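## Task

Take the cardboard box from the low shelf and set it completely inside the tote on the bench. The tote must not be shifted or rotated, and the robot must not tip over or be left leaning. The box has to stay inside on its own, without the robot holding it there.

## Robot and tools

ROBOT: a Hello Robot Stretch 4 with one arm. It has an omni-wheel base, a lift on a vertical mast, an arm that telescopes forward, a three-joint wrist (yaw, pitch, roll) and a two-finger gripper. It stands about 1.6 m tall, and the base rim lies within 0.23 m of the base origin. Cameras: head_camera, head_left_camera, head_right_camera (fisheye) and wrist_camera. Loose objects may occasionally get nudged by outside forces.

FRAMES: The base frame has its origin on the floor under the base centre, with x forward, y left and z up. hand_pose is reported in this frame and marks a point between the open fingertips; its printed value can be slightly wrong. The odometry frame is the base frame as it was when the scene began. Odometry heading runs from -3.142 to 3.142, positive to the left. It is based only on wheel turns, so slipping shows up as movement.

execute_actions: "actions" is a list holding one action object, or an empty list, which only returns state and images. "cameras" is an optional list from head_camera, head_left_camera, head_right_camera, wrist_camera or all. If it is omitted, null or ["all"], every camera is returned; [] returns none. An action holds "base", "joints" or both, with optional "pace" and "contact_limits". Alternatively it holds only {"end_of_arm": "enable_torque"}, which re-powers any wrist or gripper motor that shut itself off.
- base: exactly one key per action. Each is a relative move from where the base last reported itself, not a pose. translate_m is straight travel in metres, forward positive, -2 to 2. strafe_m is sideways travel in metres, left positive, -2 to 2. rotate_rad turns on the spot in radians, counter-clockwise positive, -3.2 to 3.2.
- joints: absolute targets keyed by name, any subset. lift_m is 0 to 1.2 m. arm_m is 0 to 0.55 m of extension. wrist_yaw_rad is -1.134 to 4.276: 0 points forward, positive turns left, 3.14 is folded back, and above 3.4 the arm may block it. wrist_pitch_rad is -1.117 to 4.259: 0 is level and 1.57 points down. wrist_roll_rad is -1.117 to 4.259: 0 puts both fingers level, and positive turns clockwise as seen from behind the gripper. gripper_m is -0.038 to 0.141 m of fingertip gap; negative values press the fingers together. The done tolerances are ±0.004 for lift, arm and gripper, ±0.02 for yaw and roll, and ±0.05 for pitch. A joint target outside its range is clamped and reported. Any other bad value or an unknown key rejects the whole call, and nothing moves.
- pace: "slow", "default", "fast" or "max". The base drives at 0.1/0.3/0.4/0.6 m/s and turns at 1/2/3/4 rad/s. With the lift above 0.2 these drop, to as low as 0.3 m/s and 1 rad/s at full height.
- contact_limits: only arm_m, from 0 (gentlest) to 0.75 (firmest), with 0.5 if omitted. It sets how hard the arm may push before it halts.
All motions in an action start together. A single action runs at most 15 s. Parts not named in an action may still be driving toward earlier targets. If a call reports a stop, any later calls in the same reply are skipped.

wait: seconds from 0 to 10. No new command is sent, and it returns the same state and images as an empty call.

zoom_image: camera name plus region [x0, y0, x1, y1] in pixels of that camera's latest full image, measured from its top-left corner. The region may be at most 504x504.

finished_scene: takes the integer of the current scene. It ends that scene permanently, reports success, and gives the next task. The goal must hold on its own when you call it. Replying without any tool call ends everything.

RESULTS: The pictures line lists the cameras in the order of the images. lidar_m gives 12 horizontal distances in metres, one per 30-degree sector, starting straight ahead and going counter-clockwise (4th left, 7th behind, 10th right). "-" means nothing was seen or something is closer than 0.25 m. The lidar covers roughly 0.15 m up to robot height, so tabletops register, but it may miss glass, thin legs and things behind the robot. wrist_depth_mm is a 7x7 grid of median depths from the top-left, 100 to 2000 mm; "-" means invalid, and the robot's own body can appear. base_status and joint_status: "done"; "off_target" (came to rest short and may still be pushing); "contact_stop_at_<key>" (hit something; the lift, arm or wheels go slack, so a slack lift may sag and a slack base may drift); "limit_stop_at_<name>", including own_body (about to hit itself; you can still move away) and tilt (leaning over 6 degrees; lift, arm and wheels go slack until upright); "time_out"; "torque_fault" (a wrist or gripper motor overloaded and went limp until enable_torque). on_its_own reports what happened uncommanded; there "held at" means the held target. turned_by_wheels versus turned_by_imu differing by more than about 0.1 rad signals slipping or a collision, and the heading error is roughly their difference. base_tilt is in degrees, with forward and right positive and a fixed bias of up to 1.5 degrees. motor_effort gives percent of maximum, positive toward larger joint values, with the peak in brackets; readings are noisy and slightly offset. For wheel_0 to wheel_2, positive means turning right.

GRIPPING: Command a gap smaller than the object to squeeze it. Going tighter pulls the object toward the wrist by up to about a third of the excess. The reading and "done" do not prove a grasp; with a target of 0 or more, look for a clear change in gripper effort. If the tips snag on a surface below, raise the lift. A load in a level gripper shifts the wrist pitch effort.

CAUTIONS: To unfold the wrist at the start, one action with lift_m 0.4 and wrist_yaw_rad 0 works. Self-collision stops are likely with pitch below -0.2 combined with roll below -0.4 or above 4. Driving or turning with over 1 kg held and arm_m above 0.2 risks tipping, especially at fast or max. Hard pushes or pulls with the gripper high or at high contact limits also risk tipping. Pressing the gripper into things or holding over about 2 kg level causes torque faults. Avoid dropping, slamming or shoving objects, and do not disturb the tote. The scene keeps running while you think, and the robot holds the last command meanwhile. Faster robot motion is preferred.

CALIBRATION: Each camera's intrinsics and its T_world_to_cam (base frame to camera) are listed. They carry small errors, which grow for the wrist camera with arm extension. Results list any camera whose numbers changed. Sizes: head_camera 420x560, the head fisheyes 420x672, wrist_camera 616x392.

Each tool is called after "Call:" as name(argument=value, ...), one argument or row to a line, values as JSON.

## Session

Call:
execute_actions(
  actions=[],
)

Scene clock: 0.00 s.
base_odometry: x=+0.000 y=+0.000 heading=+0.000 (m, m, rad; odometry frame)
turned_by_wheels: +0.000 (rad since the last result)
turned_by_imu: +0.000 (rad since the last result)
base_tilt: forward=+0.3 right=-0.5 (deg)
lidar_m: 1.18 1.62 1.56 1.63 1.73 1.04 1.07 1.52 2.47 2.60 1.17 1.11
base_status: not commanded
joint_positions: lift_m=+0.243 arm_m=+0.001 wrist_yaw_rad=+3.099 wrist_pitch_rad=+0.016 wrist_roll_rad=+0.003 gripper_m=+0.057
joint_status: not commanded
motor_effort: lift_m=+18 arm_m=-1 wrist_yaw_rad=-1 wrist_pitch_rad=-7 wrist_roll_rad=+0 gripper_m=-1 wheel_0=+0 wheel_1=+0 wheel_2=+0 (%)
hand_pose: x=-0.1122 y=+0.0996 z=+0.4161 quat_wxyz=(+0.021, -0.008, +0.002, +1.000) (m; base frame)
wrist_depth_mm: 139 140 - 1921 1661 1618 1464 / - 132 1336 1281 1205 1618 1464 / 104 135 206 1281 1205 1661 1499 / 114 142 1366 1281 1205 1618 1499 / - 1756 1537 1308 1229 1661 1499 / 1756 1661 198 1336 200 1430 1397 / 1160 1118 1042 110 1042 931 991
pictures: head_camera, head_left_camera, head_right_camera, wrist_camera
Images, in order (width x height): head_camera 420x560, head_left_camera 420x672, head_right_camera 420x672, wrist_camera 616x392.

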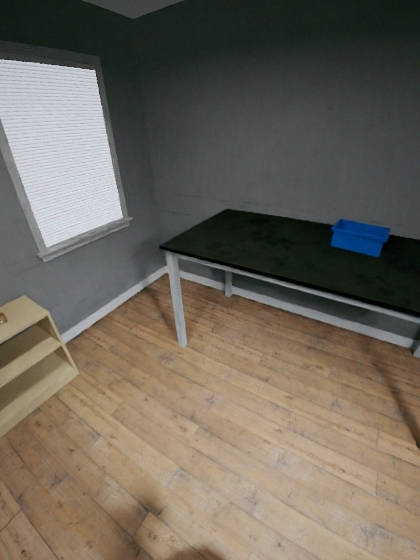

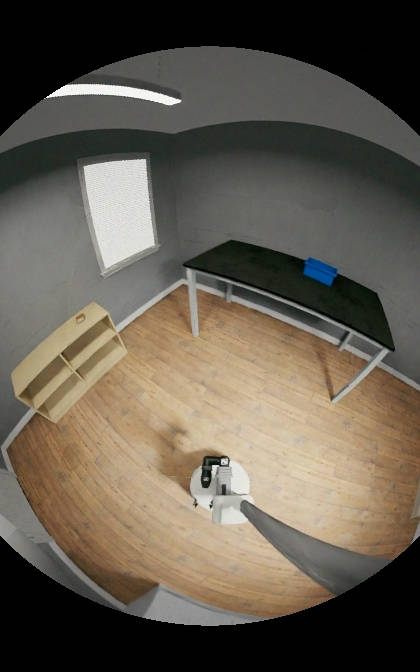

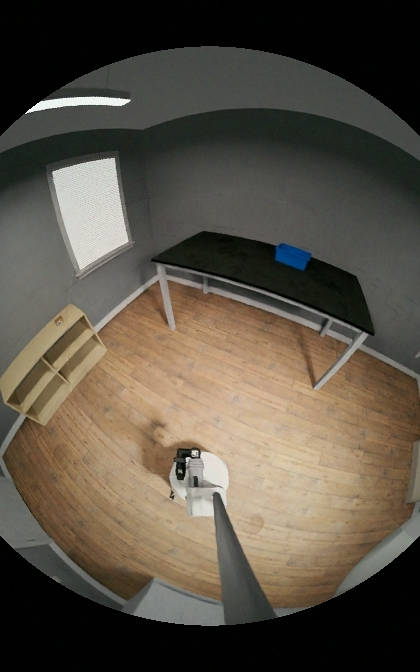

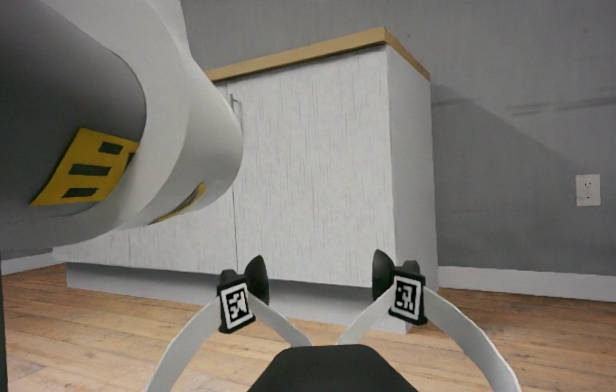

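Call:
execute_actions(
  actions=[
    {"base":{"rotate_rad":1.0},"joints":{"lift_m":0.6,"wrist_yaw_rad":0,"gripper_m":0.13}},
  ],
)

Call:
zoom_image(
  camera="head_camera",
  region=[60, 150, 360, 450],
)

Scene clock: 7.57 s.
base_odometry: x=+0.000 y=+0.000 heading=+1.000 (m, m, rad; odometry frame)
turned_by_wheels: +1.000 (rad since the last result)
turned_by_imu: +0.996 (rad since the last result)
base_tilt: forward=+0.2 right=-0.4 (deg)
lidar_m: 1.55 1.62 1.76 1.05 1.05 1.45 2.50 2.58 1.19 1.14 1.17 1.57
base_status: done
joint_positions: lift_m=+0.600 arm_m=+0.001 wrist_yaw_rad=+0.000 wrist_pitch_rad=+0.016 wrist_roll_rad=+0.003 gripper_m=+0.130
joint_status: all done
motor_effort: lift_m=+21(25) arm_m=-1(0) wrist_yaw_rad=-2(9) wrist_pitch_rad=-7(7) wrist_roll_rad=+0(0) gripper_m=-1(1) wheel_0=-1(5) wheel_1=-1(5) wheel_2=-1(6) (%)
hand_pose: x=+0.4607 y=-0.0873 z=+0.7733 quat_wxyz=(+1.000, +0.001, +0.008, +0.000) (m; base frame)
wrist_depth_mm: 1708 1756 1708 1808 1756 1808 1808 / 1708 1708 1756 1863 1808 1808 1808 / 1756 1756 1756 1808 1808 1756 1808 / 1808 1756 1756 1863 1808 1863 1808 / 1808 1756 1661 1756 1708 1863 1863 / 1756 1430 1366 1576 1537 1863 1808 / 1708 1576 1708 110 1618 1618 1708
pictures: head_camera, head_left_camera, head_right_camera, wrist_camera
camera_calibration (this result's frames):
wrist_camera: T_world_to_cam=[[0.0242123, -0.998301, -0.0529981, -0.0450036], [-0.0759034, 0.0510249, -0.995809, 0.854592], [0.996821, 0.0281336, -0.074539, -0.169081], [0, 0, 0, 1]] pos_world=[0.234499, -0.0837758, 0.836022]
Images, in order (width x height): head_camera 420x560, head_left_camera 420x672, head_right_camera 420x672, wrist_camera 616x392.

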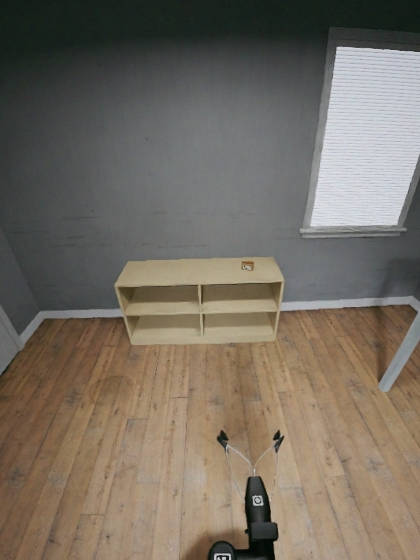

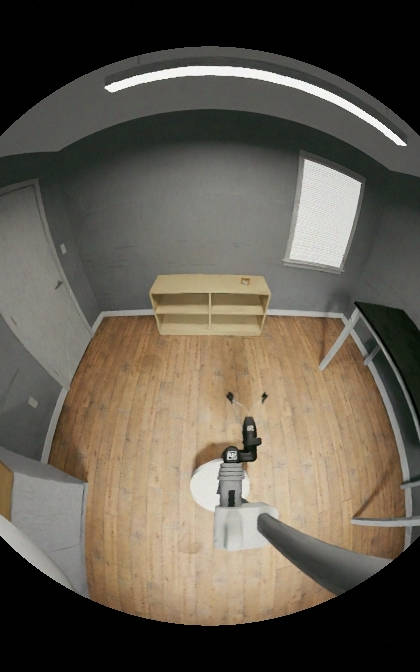

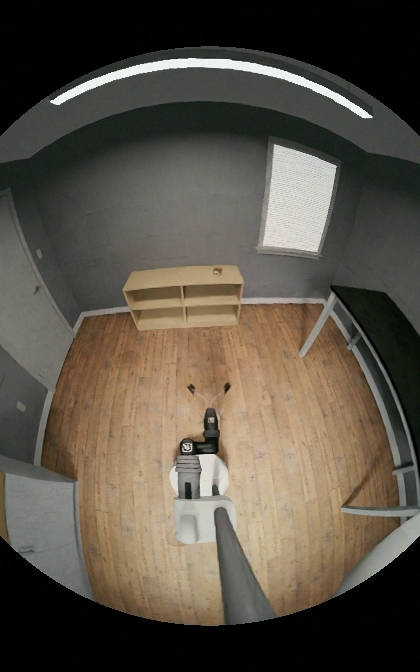

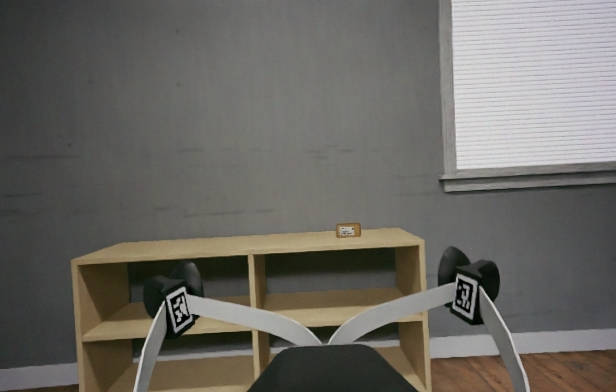

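Region (60, 150, 360, 450) of head_camera's 420x560 image, scaled by 1.680, with more detail than that image has.

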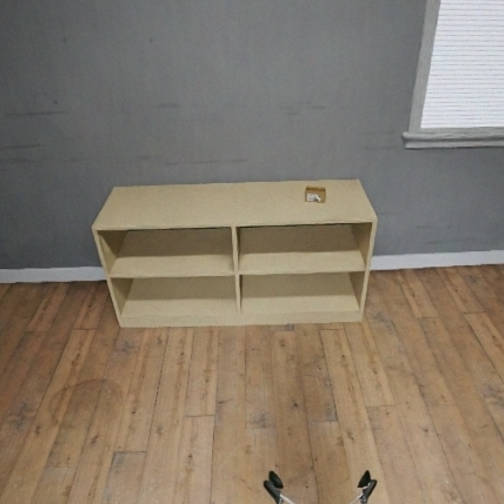

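Call:
execute_actions(
  actions=[
    {"base":{"translate_m":0.85},"joints":{"lift_m":0.45}},
  ],
)

Call:
execute_actions(
  actions=[
    {"base":{"strafe_m":-0.11}},
  ],
  cameras=["head_camera","wrist_camera"],
)

Scene clock: 18.90 s.
base_odometry: x=+0.459 y=+0.715 heading=+1.000 (m, m, rad; odometry frame)
turned_by_wheels: +0.000 (rad since the last result)
turned_by_imu: +0.000 (rad since the last result)
base_tilt: forward=+0.3 right=-0.5 (deg)
lidar_m: 0.71 0.75 0.99 1.69 1.49 1.49 3.38 1.67 1.18 1.10 1.63 0.73
base_status: done
joint_positions: lift_m=+0.450 arm_m=+0.001 wrist_yaw_rad=+0.000 wrist_pitch_rad=+0.016 wrist_roll_rad=+0.003 gripper_m=+0.130
joint_status: all done
motor_effort: lift_m=+17(21) arm_m=-1(1) wrist_yaw_rad=+0(2) wrist_pitch_rad=-7(8) wrist_roll_rad=+0(0) gripper_m=+1(0) wheel_0=+0(3) wheel_1=+1(5) wheel_2=+1(10) (%)
hand_pose: x=+0.4607 y=-0.0874 z=+0.6237 quat_wxyz=(+1.000, +0.001, +0.008, +0.000) (m; base frame)
wrist_depth_mm: 878 891 904 904 904 891 931 / 878 878 891 891 917 917 904 / 891 891 904 878 917 931 917 / 891 904 917 931 931 917 917 / 661 569 654 621 917 508 549 / 904 891 683 917 866 699 591 / 809 707 715 110 750 683 591
pictures: head_camera, head_left_camera, head_right_camera, wrist_camera
camera_calibration (this result's frames):
wrist_camera: T_world_to_cam=[[0.0239192, -0.998308, -0.0529982, -0.0528824], [-0.0758877, 0.0510472, -0.995809, 0.705601], [0.996829, 0.0278409, -0.0745383, -0.180235], [0, 0, 0, 1]] pos_world=[0.234475, -0.0837941, 0.686407]
Images, in order (width x height): head_camera 420x560, head_left_camera 420x672, head_right_camera 420x672, wrist_camera 616x392.

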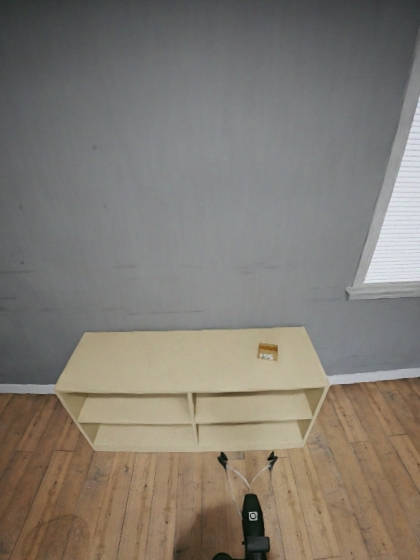

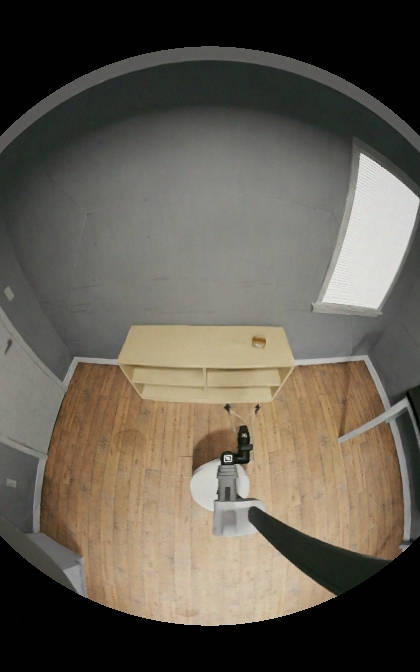

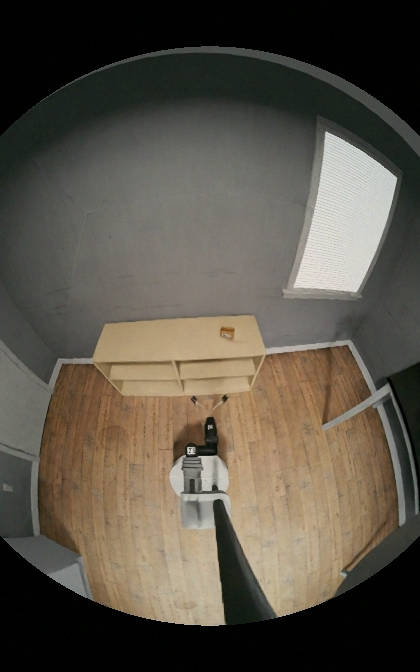

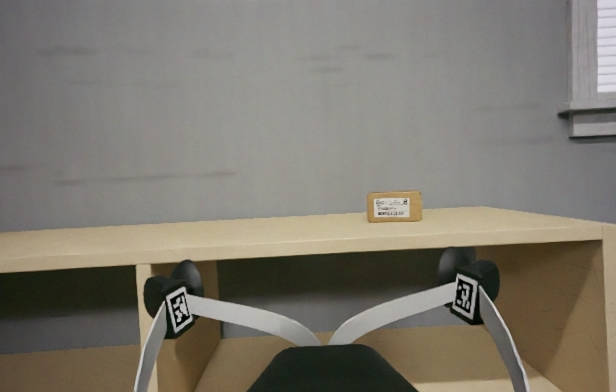

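Scene clock: 20.43 s.
base_odometry: x=+0.552 y=+0.656 heading=+1.000 (m, m, rad; odometry frame)
turned_by_wheels: +0.000 (rad since the last result)
turned_by_imu: +0.000 (rad since the last result)
base_tilt: forward=+0.3 right=-0.6 (deg)
lidar_m: 0.72 0.73 1.03 1.79 1.55 1.63 3.40 1.51 1.03 0.99 1.02 0.74
base_status: done
joint_positions: lift_m=+0.450 arm_m=+0.001 wrist_yaw_rad=+0.000 wrist_pitch_rad=+0.016 wrist_roll_rad=+0.003 gripper_m=+0.130
joint_status: not commanded
motor_effort: lift_m=+17(17) arm_m=+0(0) wrist_yaw_rad=-1(0) wrist_pitch_rad=-8(7) wrist_roll_rad=+0(0) gripper_m=+0(0) wheel_0=-1(7) wheel_1=+1(8) wheel_2=+1(1) (%)
hand_pose: x=+0.4607 y=-0.0874 z=+0.6237 quat_wxyz=(+1.000, +0.001, +0.008, +0.000) (m; base frame)
wrist_depth_mm: 878 878 891 917 904 917 917 / 891 904 891 917 917 917 917 / 891 891 891 904 931 904 931 / 891 904 904 904 931 931 946 / 634 609 654 621 917 512 946 / 904 603 917 917 866 508 946 / 723 640 759 110 741 627 976
pictures: head_camera, wrist_camera
camera_calibration (this result's frames):
wrist_camera: T_world_to_cam=[[0.0238511, -0.99831, -0.0529982, -0.0528707], [-0.0758842, 0.0510524, -0.995809, 0.705601], [0.996831, 0.0277728, -0.0745382, -0.180235], [0, 0, 0, 1]] pos_world=[0.234469, -0.0837983, 0.686407]
Images, in order (width x height): head_camera 420x560, wrist_camera 616x392.

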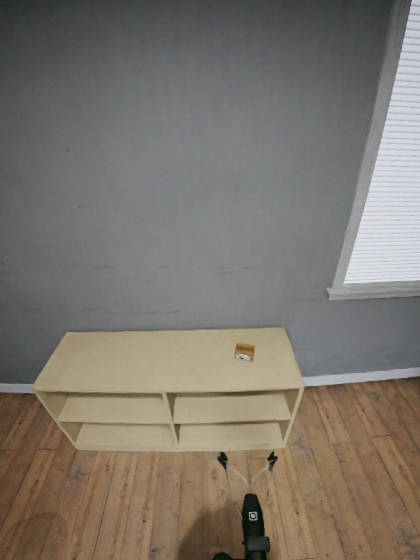

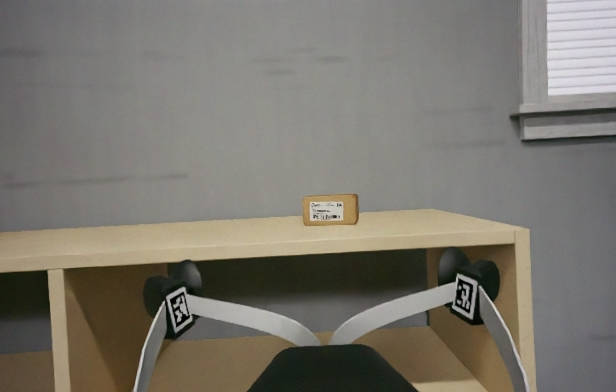

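Call:
execute_actions(
  actions=[
    {"joints":{"arm_m":0.36,"lift_m":0.437}},
  ],
  cameras=["head_camera","wrist_camera"],
)

Scene clock: 25.77 s.
base_odometry: x=+0.552 y=+0.656 heading=+1.000 (m, m, rad; odometry frame)
turned_by_wheels: +0.000 (rad since the last result)
turned_by_imu: +0.010 (rad since the last result)
base_tilt: forward=+0.3 right=-0.5 (deg)
lidar_m: 0.71 0.74 1.03 1.76 1.55 1.64 3.51 1.50 1.07 0.98 1.02 0.77
base_status: not commanded
joint_positions: lift_m=+0.437 arm_m=+0.257 wrist_yaw_rad=+0.000 wrist_pitch_rad=+0.016 wrist_roll_rad=+0.003 gripper_m=+0.130
joint_status: arm_m contact_stop (moved +0.256 of +0.359); the others done
on_its_own: arm_m is slack since a contact_stop (your +0.360 is given up)
motor_effort: lift_m=+18(18) arm_m=+0(27) wrist_yaw_rad=+0(63) wrist_pitch_rad=-8(9) wrist_roll_rad=+0(1) gripper_m=-1(2) wheel_0=+0(5) wheel_1=+1(8) wheel_2=+0(16) (%)
hand_pose: x=+0.7164 y=-0.0875 z=+0.6108 quat_wxyz=(+1.000, +0.001, +0.008, +0.000) (m; base frame)
wrist_depth_mm: 627 647 647 647 654 654 661 / 634 647 647 647 654 654 661 / 647 640 647 654 647 676 668 / 640 647 661 654 661 668 668 / 427 394 364 338 320 298 291 / 248 249 246 248 248 248 421 / 449 615 668 110 668 609 436
pictures: head_camera, wrist_camera
camera_calibration (this result's frames):
wrist_camera: T_world_to_cam=[[0.0237201, -0.998314, -0.0529829, -0.0596059], [-0.0758598, 0.0510476, -0.995811, 0.712156], [0.996836, 0.02764, -0.074521, -0.436094], [0, 0, 0, 1]] pos_world=[0.490152, -0.0838057, 0.673517]
Images, in order (width x height): head_camera 420x560, wrist_camera 616x392.

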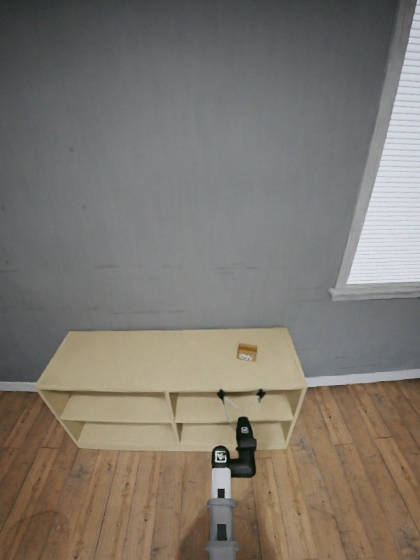

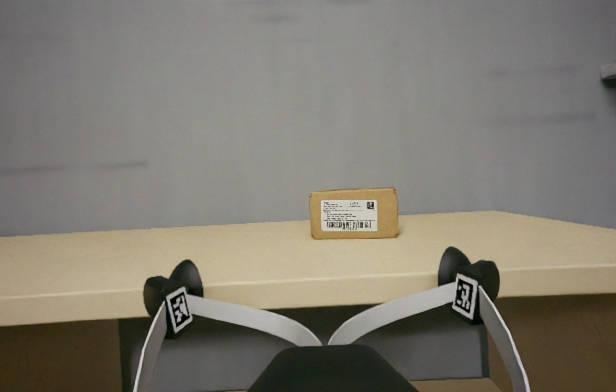

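Call:
execute_actions(
  actions=[
    {"joints":{"arm_m":0.22}},
  ],
  cameras=[],
)

Call:
execute_actions(
  actions=[
    {"joints":{"lift_m":0.475},"base":{"strafe_m":-0.03}},
  ],
  cameras=[],
)

Call:
execute_actions(
  actions=[
    {"joints":{"arm_m":0.38}},
  ],
  cameras=["head_camera","wrist_camera"],
)

Scene clock: 32.07 s.
base_odometry: x=+0.552 y=+0.656 heading=+1.000 (m, m, rad; odometry frame)
turned_by_wheels: +0.000 (rad since the last result)
turned_by_imu: +0.000 (rad since the last result)
base_tilt: forward=+0.3 right=-0.5 (deg)
lidar_m: 0.72 0.74 0.99 1.79 1.56 1.64 3.63 1.51 1.06 0.99 1.03 0.76
base_status: not commanded
joint_positions: lift_m=+0.437 arm_m=+0.221 wrist_yaw_rad=+0.000 wrist_pitch_rad=+0.016 wrist_roll_rad=+0.003 gripper_m=+0.130
joint_status: all done
motor_effort: lift_m=+18(18) arm_m=-7(7) wrist_yaw_rad=+0(0) wrist_pitch_rad=-8(8) wrist_roll_rad=+0(1) gripper_m=-1(1) wheel_0=-1(1) wheel_1=+1(1) wheel_2=+1(1) (%)
hand_pose: x=+0.6807 y=-0.0874 z=+0.6108 quat_wxyz=(+1.000, +0.001, +0.008, +0.000) (m; base frame)
wrist_depth_mm: 668 683 676 683 691 691 691 / 676 683 676 691 691 683 707 / 683 683 691 691 683 699 707 / 683 683 691 683 707 707 707 / 427 392 366 342 320 300 293 / 397 283 283 699 285 512 433 / 445 621 707 109 707 609 442
pictures: none
No camera images: the call's "cameras" was empty. Leave "cameras" out to get every camera's image.

Scene clock: 33.07 s.
base_odometry: x=+0.577 y=+0.640 heading=+1.000 (m, m, rad; odometry frame)
turned_by_wheels: +0.000 (rad since the last result)
turned_by_imu: +0.000 (rad since the last result)
base_tilt: forward=+0.2 right=-0.5 (deg)
lidar_m: 0.72 0.75 1.02 1.82 1.56 1.64 3.47 1.43 1.02 0.96 1.04 0.75
base_status: done
joint_positions: lift_m=+0.475 arm_m=+0.221 wrist_yaw_rad=+0.000 wrist_pitch_rad=+0.016 wrist_roll_rad=+0.003 gripper_m=+0.130
joint_status: all done
motor_effort: lift_m=+21(23) arm_m=-7(8) wrist_yaw_rad=+0(1) wrist_pitch_rad=-7(7) wrist_roll_rad=+0(0) gripper_m=+0(0) wheel_0=-1(3) wheel_1=+1(7) wheel_2=+1(1) (%)
hand_pose: x=+0.6807 y=-0.0874 z=+0.6483 quat_wxyz=(+1.000, +0.001, +0.008, +0.000) (m; base frame)
wrist_depth_mm: 676 676 683 683 683 691 691 / 683 683 691 699 691 691 699 / 683 683 691 691 707 699 699 / 683 676 699 699 699 699 699 / 683 640 585 436 504 484 707 / 347 301 286 306 285 286 303 / 455 603 699 110 707 580 392
pictures: none
No camera images: the call's "cameras" was empty. Leave "cameras" out to get every camera's image.

Scene clock: 34.60 s.
base_odometry: x=+0.577 y=+0.640 heading=+1.000 (m, m, rad; odometry frame)
turned_by_wheels: +0.000 (rad since the last result)
turned_by_imu: +0.000 (rad since the last result)
base_tilt: forward=+0.4 right=-0.5 (deg)
lidar_m: 0.70 0.75 1.01 1.81 1.58 1.68 3.49 1.45 1.04 0.95 1.00 0.77
base_status: not commanded
joint_positions: lift_m=+0.475 arm_m=+0.379 wrist_yaw_rad=+0.000 wrist_pitch_rad=+0.016 wrist_roll_rad=+0.003 gripper_m=+0.130
joint_status: all done
motor_effort: lift_m=+22(22) arm_m=+7(7) wrist_yaw_rad=+0(0) wrist_pitch_rad=-8(8) wrist_roll_rad=+0(0) gripper_m=+0(0) wheel_0=-1(1) wheel_1=+1(1) wheel_2=+1(1) (%)
hand_pose: x=+0.8381 y=-0.0874 z=+0.6483 quat_wxyz=(+1.000, +0.001, +0.008, +0.000) (m; base frame)
wrist_depth_mm: 517 517 525 521 530 530 535 / 521 521 525 525 525 530 535 / 525 521 530 530 525 535 539 / 525 530 530 535 535 539 544 / 525 535 535 283 389 484 549 / 345 300 265 278 252 245 281 / 234 215 219 109 213 194 201
pictures: head_camera, wrist_camera
camera_calibration (this result's frames):
wrist_camera: T_world_to_cam=[[0.0239576, -0.998308, -0.0529811, -0.0606375], [-0.0757926, 0.05103, -0.995817, 0.758692], [0.996836, 0.0278729, -0.0744418, -0.554652], [0, 0, 0, 1]] pos_world=[0.611853, -0.0837912, 0.711016]
Images, in order (width x height): head_camera 420x560, wrist_camera 616x392.

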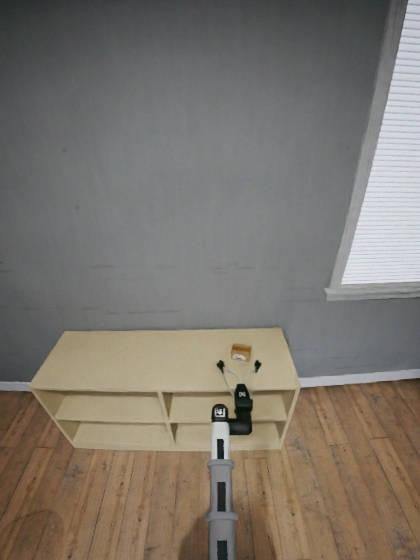

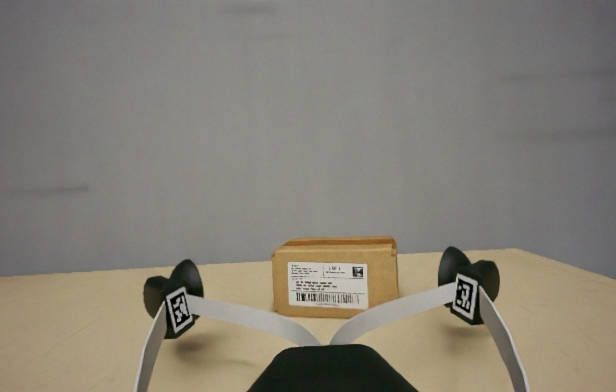

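Call:
execute_actions(
  actions=[
    {"joints":{"arm_m":0.46,"lift_m":0.465}},
  ],
  cameras=["wrist_camera"],
)

Call:
execute_actions(
  actions=[
    {"joints":{"gripper_m":0.03}},
  ],
  cameras=[],
)

Call:
execute_actions(
  actions=[
    {"joints":{"lift_m":0.6}},
  ],
  cameras=["head_camera","wrist_camera"],
)

Scene clock: 40.37 s.
base_odometry: x=+0.577 y=+0.639 heading=+1.000 (m, m, rad; odometry frame)
turned_by_wheels: +0.000 (rad since the last result)
turned_by_imu: +0.014 (rad since the last result)
base_tilt: forward=+0.3 right=-0.5 (deg)
lidar_m: 0.71 0.73 1.02 1.83 1.58 1.70 3.45 1.46 1.05 0.96 1.03 0.75
base_status: not commanded
joint_positions: lift_m=+0.465 arm_m=+0.437 wrist_yaw_rad=-0.005 wrist_pitch_rad=+0.018 wrist_roll_rad=+0.002 gripper_m=+0.130
joint_status: arm_m contact_stop (moved +0.059 of +0.081); the others done
on_its_own: arm_m is slack since a contact_stop (your +0.460 is given up); wrist_yaw_rad is at rest, and its effort (+15) is outside its rest range (-13 to +13)
motor_effort: lift_m=+18(23) arm_m=+0(28) wrist_yaw_rad=+15(56) wrist_pitch_rad=-14(27) wrist_roll_rad=+1(3) gripper_m=+0(1) wheel_0=+1(6) wheel_1=+1(8) wheel_2=-6(18) (%)
hand_pose: x=+0.8964 y=-0.0890 z=+0.6382 quat_wxyz=(+1.000, +0.001, +0.009, -0.003) (m; base frame)
wrist_depth_mm: 462 462 466 469 469 473 477 / 466 466 469 466 473 473 473 / 469 473 473 473 473 484 477 / 473 473 469 477 480 480 480 / 477 473 477 234 217 421 415 / 309 267 236 227 211 216 249 / 207 191 194 109 190 172 179
pictures: wrist_camera
camera_calibration (this result's frames):
wrist_camera: T_world_to_cam=[[0.018359, -0.998437, -0.0527835, -0.0592717], [-0.0776944, 0.0512081, -0.995661, 0.754715], [0.996808, 0.0223803, -0.0766329, -0.612534], [0, 0, 0, 1]] pos_world=[0.670305, -0.0841179, 0.701372]
Images, in order (width x height): wrist_camera 616x392.

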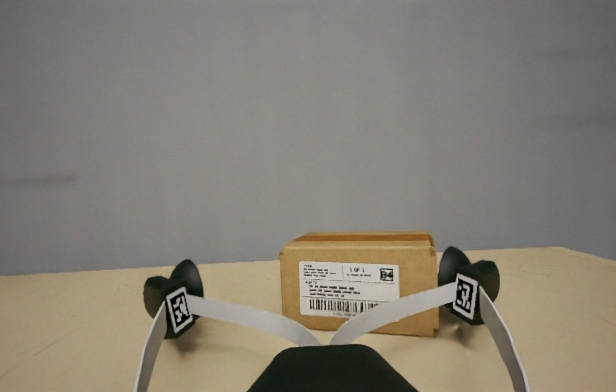

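not run: a stop came earlier in this reply.

not run: a stop came earlier in this reply.

Right finger hits the box corner; back off and shift right.

Call:
execute_actions(
  actions=[
    {"joints":{"arm_m":0.40,"gripper_m":0.141}},
  ],
  cameras=[],
)

Call:
execute_actions(
  actions=[
    {"base":{"strafe_m":-0.03}},
  ],
  cameras=[],
)

Call:
execute_actions(
  actions=[
    {"joints":{"arm_m":0.47},"pace":"slow"},
  ],
  cameras=["wrist_camera"],
)

Scene clock: 44.10 s.
base_odometry: x=+0.577 y=+0.640 heading=+1.000 (m, m, rad; odometry frame)
turned_by_wheels: +0.000 (rad since the last result)
turned_by_imu: +0.001 (rad since the last result)
base_tilt: forward=+0.3 right=-0.5 (deg)
lidar_m: 0.72 0.73 1.03 1.79 1.60 1.69 3.55 1.43 1.04 0.97 1.05 0.77
base_status: not commanded
joint_positions: lift_m=+0.465 arm_m=+0.401 wrist_yaw_rad=+0.000 wrist_pitch_rad=+0.016 wrist_roll_rad=+0.002 gripper_m=+0.141
joint_status: all done
motor_effort: lift_m=+18(18) arm_m=-7(8) wrist_yaw_rad=-1(15) wrist_pitch_rad=-8(14) wrist_roll_rad=+1(1) gripper_m=+0(0) wheel_0=-1(1) wheel_1=+0(0) wheel_2=+1(6) (%)
hand_pose: x=+0.8607 y=-0.0874 z=+0.6387 quat_wxyz=(+1.000, +0.001, +0.008, +0.000) (m; base frame)
wrist_depth_mm: 504 504 504 504 508 508 508 / 504 512 504 508 508 508 512 / 500 508 508 512 512 508 512 / 512 512 512 517 517 512 517 / 508 512 512 267 254 433 427 / 312 253 241 260 227 213 254 / 211 200 198 109 192 182 181
pictures: none
No camera images: the call's "cameras" was empty. Leave "cameras" out to get every camera's image.

Scene clock: 45.03 s.
base_odometry: x=+0.603 y=+0.623 heading=+1.000 (m, m, rad; odometry frame)
turned_by_wheels: +0.000 (rad since the last result)
turned_by_imu: +0.000 (rad since the last result)
base_tilt: forward=+0.2 right=-0.4 (deg)
lidar_m: 0.72 0.75 1.06 1.84 1.60 1.71 3.42 1.37 0.98 0.94 0.97 0.76
base_status: done
joint_positions: lift_m=+0.465 arm_m=+0.401 wrist_yaw_rad=+0.000 wrist_pitch_rad=+0.016 wrist_roll_rad=+0.002 gripper_m=+0.141
joint_status: not commanded
motor_effort: lift_m=+18(18) arm_m=-7(8) wrist_yaw_rad=-1(1) wrist_pitch_rad=-9(8) wrist_roll_rad=+1(1) gripper_m=+1(0) wheel_0=-1(6) wheel_1=+1(8) wheel_2=+1(4) (%)
hand_pose: x=+0.8607 y=-0.0874 z=+0.6387 quat_wxyz=(+1.000, +0.001, +0.008, +0.000) (m; base frame)
wrist_depth_mm: 504 500 504 500 500 508 508 / 500 508 508 504 504 508 512 / 508 508 508 504 504 517 512 / 512 508 512 512 517 512 512 / 512 512 512 257 397 436 521 / 314 252 241 251 227 213 253 / 211 200 197 110 193 182 182
pictures: none
No camera images: the call's "cameras" was empty. Leave "cameras" out to get every camera's image.

Scene clock: 46.53 s.
base_odometry: x=+0.602 y=+0.623 heading=+1.000 (m, m, rad; odometry frame)
turned_by_wheels: +0.000 (rad since the last result)
turned_by_imu: +0.010 (rad since the last result)
base_tilt: forward=+0.2 right=-0.5 (deg)
lidar_m: 0.73 0.74 1.06 1.83 1.61 1.73 3.54 1.36 0.98 0.93 0.96 0.74
base_status: not commanded
joint_positions: lift_m=+0.465 arm_m=+0.439 wrist_yaw_rad=-0.008 wrist_pitch_rad=+0.019 wrist_roll_rad=+0.002 gripper_m=+0.141
joint_status: arm_m contact_stop (moved +0.038 of +0.069)
on_its_own: arm_m is slack since a contact_stop (your +0.470 is given up); wrist_yaw_rad is at rest, and its effort (+23) is outside its rest range (-13 to +13)
motor_effort: lift_m=+18(18) arm_m=-1(26) wrist_yaw_rad=+23(56) wrist_pitch_rad=-15(20) wrist_roll_rad=+1(1) gripper_m=+0(1) wheel_0=+2(5) wheel_1=+1(7) wheel_2=-8(18) (%)
hand_pose: x=+0.8976 y=-0.0897 z=+0.6380 quat_wxyz=(+1.000, +0.001, +0.009, -0.004) (m; base frame)
wrist_depth_mm: 466 466 469 462 469 469 473 / 473 473 473 473 473 473 477 / 469 473 477 477 477 473 480 / 473 477 480 477 484 480 480 / 477 477 477 227 343 415 449 / 304 246 234 220 211 211 246 / 206 196 193 110 187 179 177
pictures: wrist_camera
camera_calibration (this result's frames):
wrist_camera: T_world_to_cam=[[0.0156822, -0.998484, -0.0527613, -0.0576814], [-0.0781883, 0.0513816, -0.995614, 0.7551], [0.996815, 0.0197387, -0.077264, -0.613644], [0, 0, 0, 1]] pos_world=[0.671634, -0.0842796, 0.701332]
Images, in order (width x height): wrist_camera 616x392.

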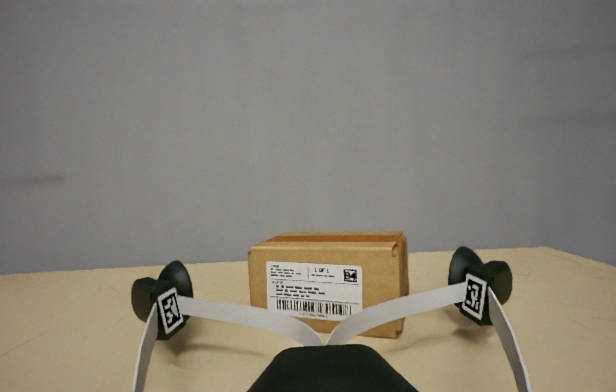

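Call:
execute_actions(
  actions=[
    {"joints":{"arm_m":0.433,"gripper_m":0.03}},
  ],
  cameras=["wrist_camera"],
)

Call:
execute_actions(
  actions=[
    {"joints":{"lift_m":0.6}},
  ],
  cameras=["head_camera","wrist_camera"],
)

Scene clock: 52.40 s.
base_odometry: x=+0.603 y=+0.623 heading=+1.000 (m, m, rad; odometry frame)
turned_by_wheels: +0.001 (rad since the last result)
turned_by_imu: +0.001 (rad since the last result)
base_tilt: forward=+0.3 right=-0.5 (deg)
lidar_m: 0.72 0.76 1.07 1.84 1.59 1.75 3.54 1.35 0.99 0.95 1.00 0.76
base_status: not commanded
joint_positions: lift_m=+0.465 arm_m=+0.434 wrist_yaw_rad=+0.000 wrist_pitch_rad=+0.016 wrist_roll_rad=+0.002 gripper_m=+0.031
joint_status: all done
motor_effort: lift_m=+18(18) arm_m=-7(7) wrist_yaw_rad=+0(21) wrist_pitch_rad=-9(16) wrist_roll_rad=+1(1) gripper_m=-23(24) wheel_0=+0(1) wheel_1=+1(1) wheel_2=+1(8) (%)
hand_pose: x=+0.8937 y=-0.0875 z=+0.6387 quat_wxyz=(+1.000, +0.001, +0.008, +0.000) (m; base frame)
wrist_depth_mm: 473 469 469 473 473 473 469 / 477 477 477 477 473 477 480 / 477 473 473 480 477 477 469 / 473 480 480 484 477 480 477 / 488 488 488 227 241 433 459 / 314 298 195 221 204 181 253 / 210 178 195 109 185 182 163
pictures: wrist_camera
camera_calibration (this result's frames):
wrist_camera: T_world_to_cam=[[0.0237022, -0.998329, -0.0527034, -0.0624987], [-0.0761749, 0.0507614, -0.995802, 0.753635], [0.996813, 0.0276174, -0.0748444, -0.610514], [0, 0, 0, 1]] pos_world=[0.667457, -0.0837891, 0.701483]
Images, in order (width x height): wrist_camera 616x392.

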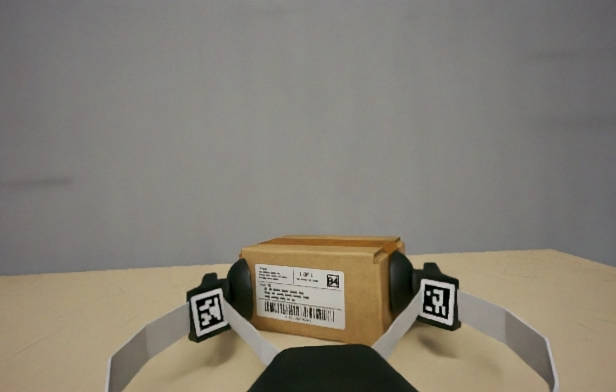

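Scene clock: 54.03 s.
base_odometry: x=+0.603 y=+0.623 heading=+1.000 (m, m, rad; odometry frame)
turned_by_wheels: +0.000 (rad since the last result)
turned_by_imu: +0.000 (rad since the last result)
base_tilt: forward=+0.2 right=-0.5 (deg)
lidar_m: 0.73 0.76 1.07 1.83 1.59 1.75 3.52 1.37 0.98 0.94 0.98 0.74
base_status: not commanded
joint_positions: lift_m=+0.600 arm_m=+0.434 wrist_yaw_rad=+0.000 wrist_pitch_rad=+0.017 wrist_roll_rad=+0.002 gripper_m=+0.031
joint_status: all done
motor_effort: lift_m=+22(25) arm_m=-8(8) wrist_yaw_rad=+0(1) wrist_pitch_rad=-11(9) wrist_roll_rad=+1(1) gripper_m=-24(24) wheel_0=-1(0) wheel_1=+1(1) wheel_2=+1(2) (%)
hand_pose: x=+0.8936 y=-0.0875 z=+0.7730 quat_wxyz=(+1.000, +0.001, +0.009, +0.000) (m; base frame)
wrist_depth_mm: 473 473 473 473 477 469 469 / 477 469 480 473 469 477 477 / 480 477 477 477 473 477 477 / 480 480 473 484 480 477 480 / 480 488 480 226 243 480 480 / 484 488 194 221 205 181 488 / 484 445 492 109 439 492 484
pictures: head_camera, wrist_camera
camera_calibration (this result's frames):
wrist_camera: T_world_to_cam=[[0.023665, -0.998329, -0.0527203, -0.0553757], [-0.0768852, 0.0507614, -0.995747, 0.887931], [0.996759, 0.0276177, -0.0755555, -0.59986], [0, 0, 0, 1]] pos_world=[0.667495, -0.083789, 0.835913]
Images, in order (width x height): head_camera 420x560, wrist_camera 616x392.

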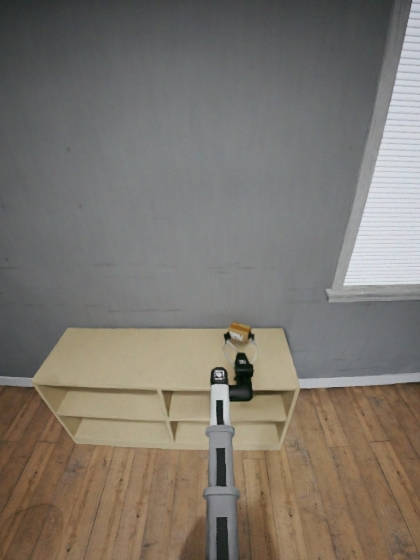

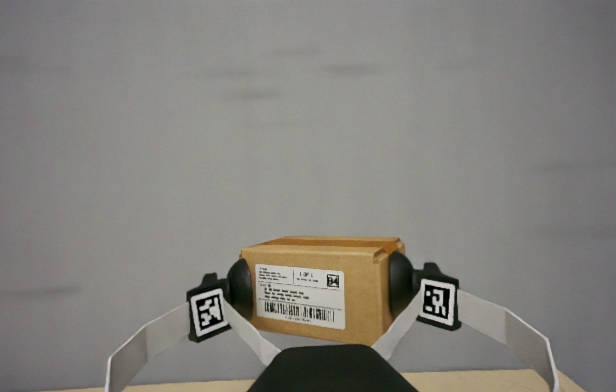

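Call:
execute_actions(
  actions=[
    {"joints":{"arm_m":0.05,"lift_m":1.05}},
  ],
  cameras=[],
)

Call:
execute_actions(
  actions=[
    {"base":{"rotate_rad":-1.57},"pace":"slow"},
  ],
)

Scene clock: 61.10 s.
base_odometry: x=+0.603 y=+0.623 heading=+1.000 (m, m, rad; odometry frame)
turned_by_wheels: +0.000 (rad since the last result)
turned_by_imu: +0.000 (rad since the last result)
base_tilt: forward=+0.3 right=-0.5 (deg)
lidar_m: 0.72 0.76 1.05 1.83 1.62 1.72 3.54 1.36 1.00 0.95 0.98 0.74
base_status: not commanded
joint_positions: lift_m=+1.050 arm_m=+0.051 wrist_yaw_rad=+0.000 wrist_pitch_rad=+0.017 wrist_roll_rad=+0.002 gripper_m=+0.031
joint_status: all done
motor_effort: lift_m=+22(24) arm_m=-8(7) wrist_yaw_rad=+0(1) wrist_pitch_rad=-11(12) wrist_roll_rad=+1(1) gripper_m=-25(23) wheel_0=-1(0) wheel_1=+1(1) wheel_2=+1(1) (%)
hand_pose: x=+0.5106 y=-0.0875 z=+1.2229 quat_wxyz=(+1.000, +0.001, +0.009, +0.000) (m; base frame)
wrist_depth_mm: 854 854 854 866 854 842 842 / 866 866 866 854 866 842 866 / 866 866 854 878 854 866 854 / 866 866 866 854 866 878 866 / 866 866 878 227 243 866 866 / 891 866 194 221 204 181 866 / 904 878 878 110 891 878 866
pictures: none
No camera images: the call's "cameras" was empty. Leave "cameras" out to get every camera's image.

Scene clock: 63.97 s.
base_odometry: x=+0.603 y=+0.623 heading=-0.569 (m, m, rad; odometry frame)
turned_by_wheels: -1.570 (rad since the last result)
turned_by_imu: -1.564 (rad since the last result)
base_tilt: forward=+0.2 right=-0.5 (deg)
lidar_m: 0.93 0.99 0.74 0.70 0.77 1.07 1.85 1.63 1.77 3.32 1.37 0.99
base_status: done
joint_positions: lift_m=+1.050 arm_m=+0.051 wrist_yaw_rad=+0.000 wrist_pitch_rad=+0.017 wrist_roll_rad=+0.002 gripper_m=+0.031
joint_status: not commanded
motor_effort: lift_m=+22(22) arm_m=-8(8) wrist_yaw_rad=+0(0) wrist_pitch_rad=-11(11) wrist_roll_rad=+1(1) gripper_m=-22(21) wheel_0=+0(4) wheel_1=+1(5) wheel_2=+1(3) (%)
hand_pose: x=+0.5107 y=-0.0874 z=+1.2229 quat_wxyz=(+1.000, +0.001, +0.009, +0.000) (m; base frame)
wrist_depth_mm: 1618 1618 1618 1618 1576 1576 1618 / 1576 1661 1618 1661 1661 1618 1618 / 1661 1661 1618 1576 1618 1576 1618 / 1618 1618 1661 1661 1661 1618 1661 / 1708 1618 1661 227 242 1618 1160 / 1618 1708 194 220 204 181 1060 / 1618 732 820 109 732 759 723
pictures: head_camera, head_left_camera, head_right_camera, wrist_camera
camera_calibration (this result's frames):
wrist_camera: T_world_to_cam=[[0.0237898, -0.998326, -0.0527213, -0.0226129], [-0.0771089, 0.0507468, -0.99573, 1.30662], [0.996739, 0.0277535, -0.0757725, -0.183821], [0, 0, 0, 1]] pos_world=[0.284511, -0.0837803, 1.28592]
Images, in order (width x height): head_camera 420x560, head_left_camera 420x672, head_right_camera 420x672, wrist_camera 616x392.

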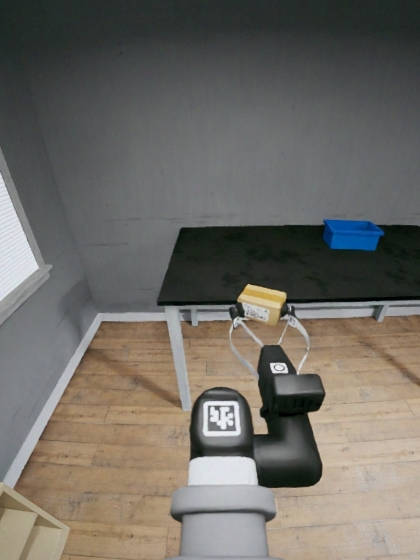

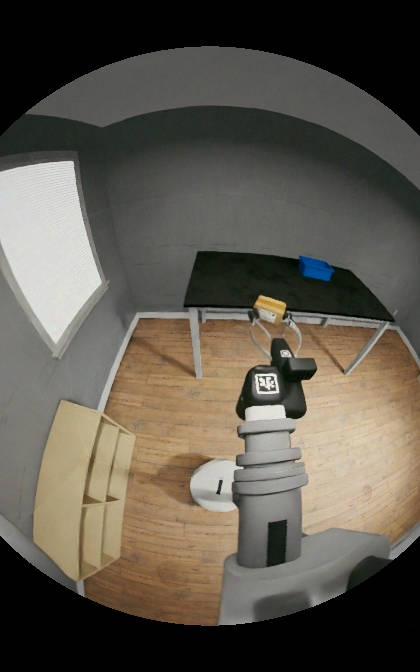

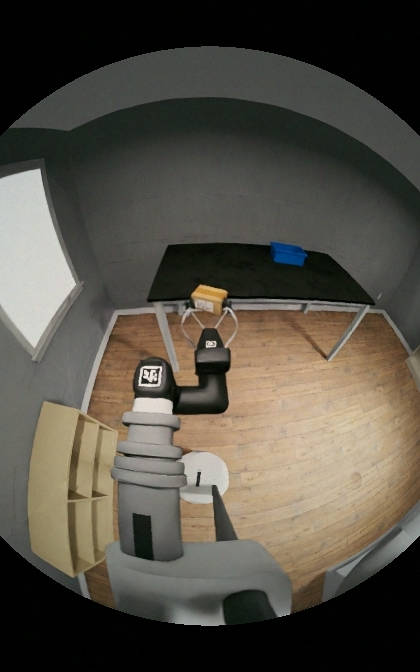

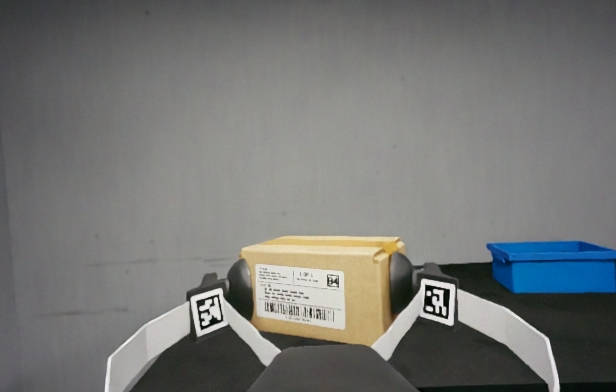

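Call:
execute_actions(
  actions=[
    {"base":{"strafe_m":-0.72},"joints":{"lift_m":1.12}},
  ],
  cameras=[],
)

Call:
execute_actions(
  actions=[
    {"base":{"translate_m":0.4},"joints":{"wrist_pitch_rad":0.5}},
  ],
  cameras=["head_camera","wrist_camera","head_left_camera"],
)

Scene clock: 74.17 s.
base_odometry: x=+0.214 y=+0.017 heading=-0.569 (m, m, rad; odometry frame)
turned_by_wheels: +0.000 (rad since the last result)
turned_by_imu: -0.002 (rad since the last result)
base_tilt: forward=+0.4 right=-0.4 (deg)
lidar_m: 0.92 0.98 1.35 1.43 1.49 1.94 1.30 1.29 1.76 2.58 2.65 0.99
base_status: done
joint_positions: lift_m=+1.120 arm_m=+0.051 wrist_yaw_rad=+0.000 wrist_pitch_rad=+0.017 wrist_roll_rad=+0.002 gripper_m=+0.031
joint_status: all done
motor_effort: lift_m=+21(21) arm_m=-7(8) wrist_yaw_rad=+1(0) wrist_pitch_rad=-11(11) wrist_roll_rad=+1(1) gripper_m=-22(23) wheel_0=-1(3) wheel_1=+1(7) wheel_2=+1(4) (%)
hand_pose: x=+0.5106 y=-0.0874 z=+1.2930 quat_wxyz=(+1.000, +0.001, +0.009, +0.000) (m; base frame)
wrist_depth_mm: 1576 1576 1661 1618 1576 1618 1576 / 1576 1618 1576 1618 1661 1576 1618 / 1576 1661 1618 1661 1618 1618 1618 / 1661 1661 1661 1661 1661 1708 1661 / 1618 1576 1661 228 243 1661 1661 / 1618 1499 194 220 204 182 1661 / 1042 878 960 110 866 904 854
pictures: none
No camera images: the call's "cameras" was empty. Leave "cameras" out to get every camera's image.

Scene clock: 77.00 s.
base_odometry: x=+0.551 y=-0.199 heading=-0.570 (m, m, rad; odometry frame)
turned_by_wheels: +0.000 (rad since the last result)
turned_by_imu: +0.000 (rad since the last result)
base_tilt: forward=+0.2 right=-0.5 (deg)
lidar_m: 0.54 0.57 0.77 1.42 1.50 2.34 1.67 1.70 2.37 2.60 0.79 0.57
base_status: done
joint_positions: lift_m=+1.120 arm_m=+0.051 wrist_yaw_rad=+0.000 wrist_pitch_rad=+0.503 wrist_roll_rad=+0.002 gripper_m=+0.031
joint_status: all done
motor_effort: lift_m=+21(21) arm_m=-7(8) wrist_yaw_rad=+0(1) wrist_pitch_rad=-9(9) wrist_roll_rad=+1(1) gripper_m=-24(22) wheel_0=-2(8) wheel_1=+1(6) wheel_2=-1(6) (%)
hand_pose: x=+0.4749 y=-0.0874 z=+1.1590 quat_wxyz=(+0.969, +0.001, +0.249, +0.000) (m; base frame)
wrist_depth_mm: 1078 1098 1078 1098 1098 1138 1118 / 1182 1182 1160 1160 1160 1182 1205 / 1138 1182 1060 820 946 1025 991 / 878 854 842 820 820 778 759 / 691 676 661 227 242 627 621 / 574 569 193 220 204 182 521 / 492 455 473 110 449 455 439
pictures: head_camera, head_left_camera, wrist_camera
camera_calibration (this result's frames):
wrist_camera: T_world_to_cam=[[-0.00349245, -0.998326, -0.0577367, -0.00634721], [-0.532871, 0.0507147, -0.844675, 1.28156], [0.846189, 0.0278162, -0.532156, 0.447366], [0, 0, 0, 1]] pos_world=[0.304329, -0.0837747, 1.32021]
Images, in order (width x height): head_camera 420x560, head_left_camera 420x672, wrist_camera 616x392.

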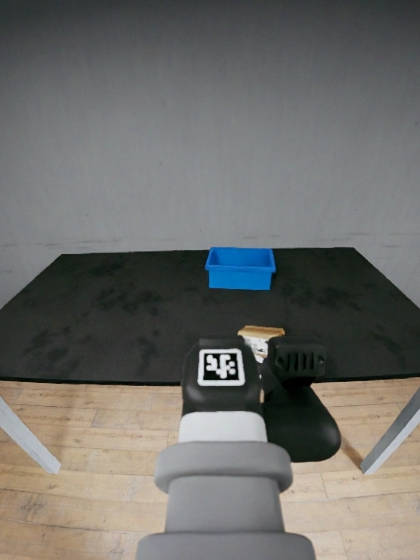

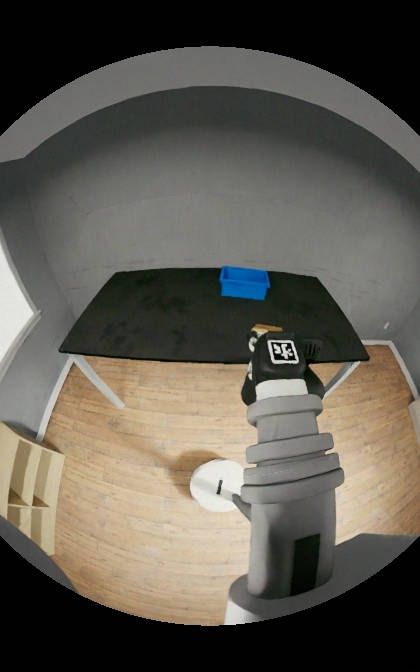

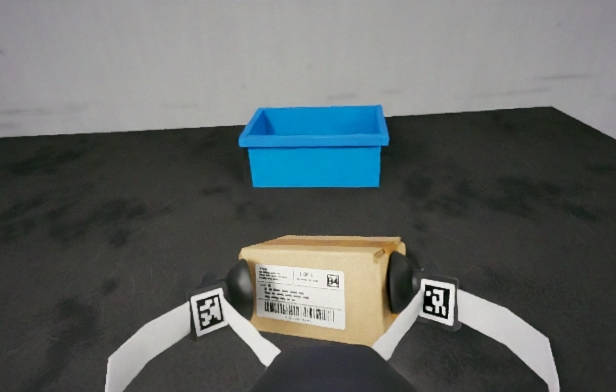

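Call:
execute_actions(
  actions=[
    {"base":{"translate_m":0.15},"joints":{"arm_m":0.5},"pace":"slow"},
  ],
  cameras=["head_camera","wrist_camera","head_right_camera"],
)

Scene clock: 89.40 s.
base_odometry: x=+0.678 y=-0.280 heading=-0.569 (m, m, rad; odometry frame)
turned_by_wheels: +0.000 (rad since the last result)
turned_by_imu: +0.000 (rad since the last result)
base_tilt: forward=+0.3 right=-0.6 (deg)
lidar_m: 0.38 0.41 0.57 1.46 1.50 2.50 1.81 1.84 2.55 2.58 0.56 0.41
base_status: done
joint_positions: lift_m=+1.120 arm_m=+0.499 wrist_yaw_rad=+0.000 wrist_pitch_rad=+0.503 wrist_roll_rad=+0.002 gripper_m=+0.031
joint_status: all done
motor_effort: lift_m=+21(21) arm_m=+7(8) wrist_yaw_rad=+0(0) wrist_pitch_rad=-10(9) wrist_roll_rad=+1(1) gripper_m=-22(23) wheel_0=+1(2) wheel_1=+2(4) wheel_2=+0(5) (%)
hand_pose: x=+0.9223 y=-0.0874 z=+1.1590 quat_wxyz=(+0.969, +0.001, +0.249, +0.000) (m; base frame)
wrist_depth_mm: 539 539 539 539 544 544 549 / 574 574 580 585 591 585 591 / 621 627 627 627 634 627 640 / 668 668 676 676 676 699 691 / 691 676 661 229 241 627 615 / 564 564 193 220 204 182 521 / 484 324 404 110 442 382 442
pictures: head_camera, head_right_camera, wrist_camera
camera_calibration (this result's frames):
wrist_camera: T_world_to_cam=[[-0.00352532, -0.998326, -0.0577367, -0.00476261], [-0.532873, 0.0507321, -0.844673, 1.51998], [0.846188, 0.0277886, -0.53216, 0.068772], [0, 0, 0, 1]] pos_world=[0.751744, -0.0837774, 1.32021]
Images, in order (width x height): head_camera 420x560, head_right_camera 420x672, wrist_camera 616x392.

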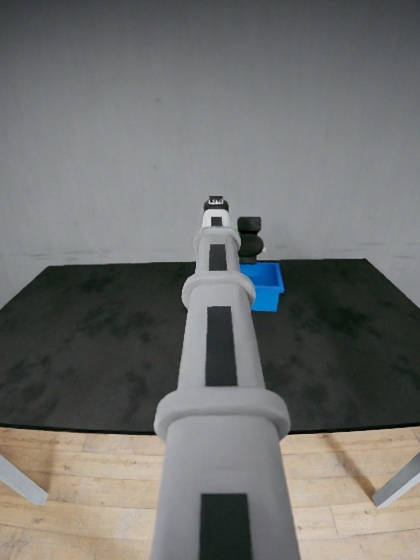

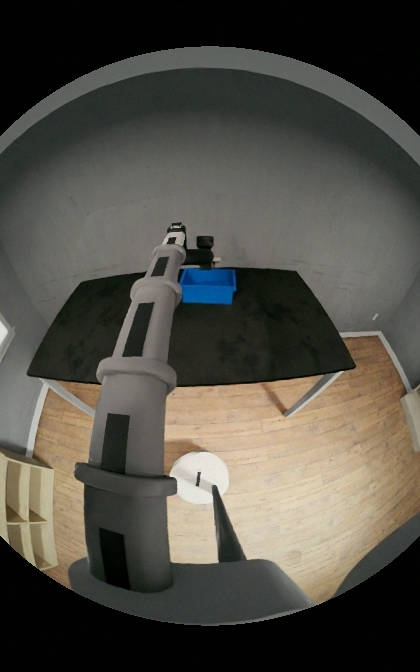

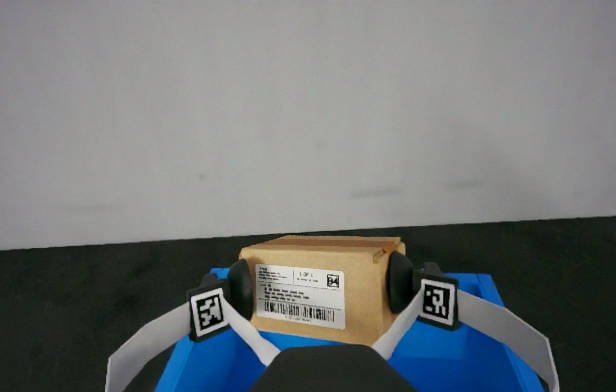

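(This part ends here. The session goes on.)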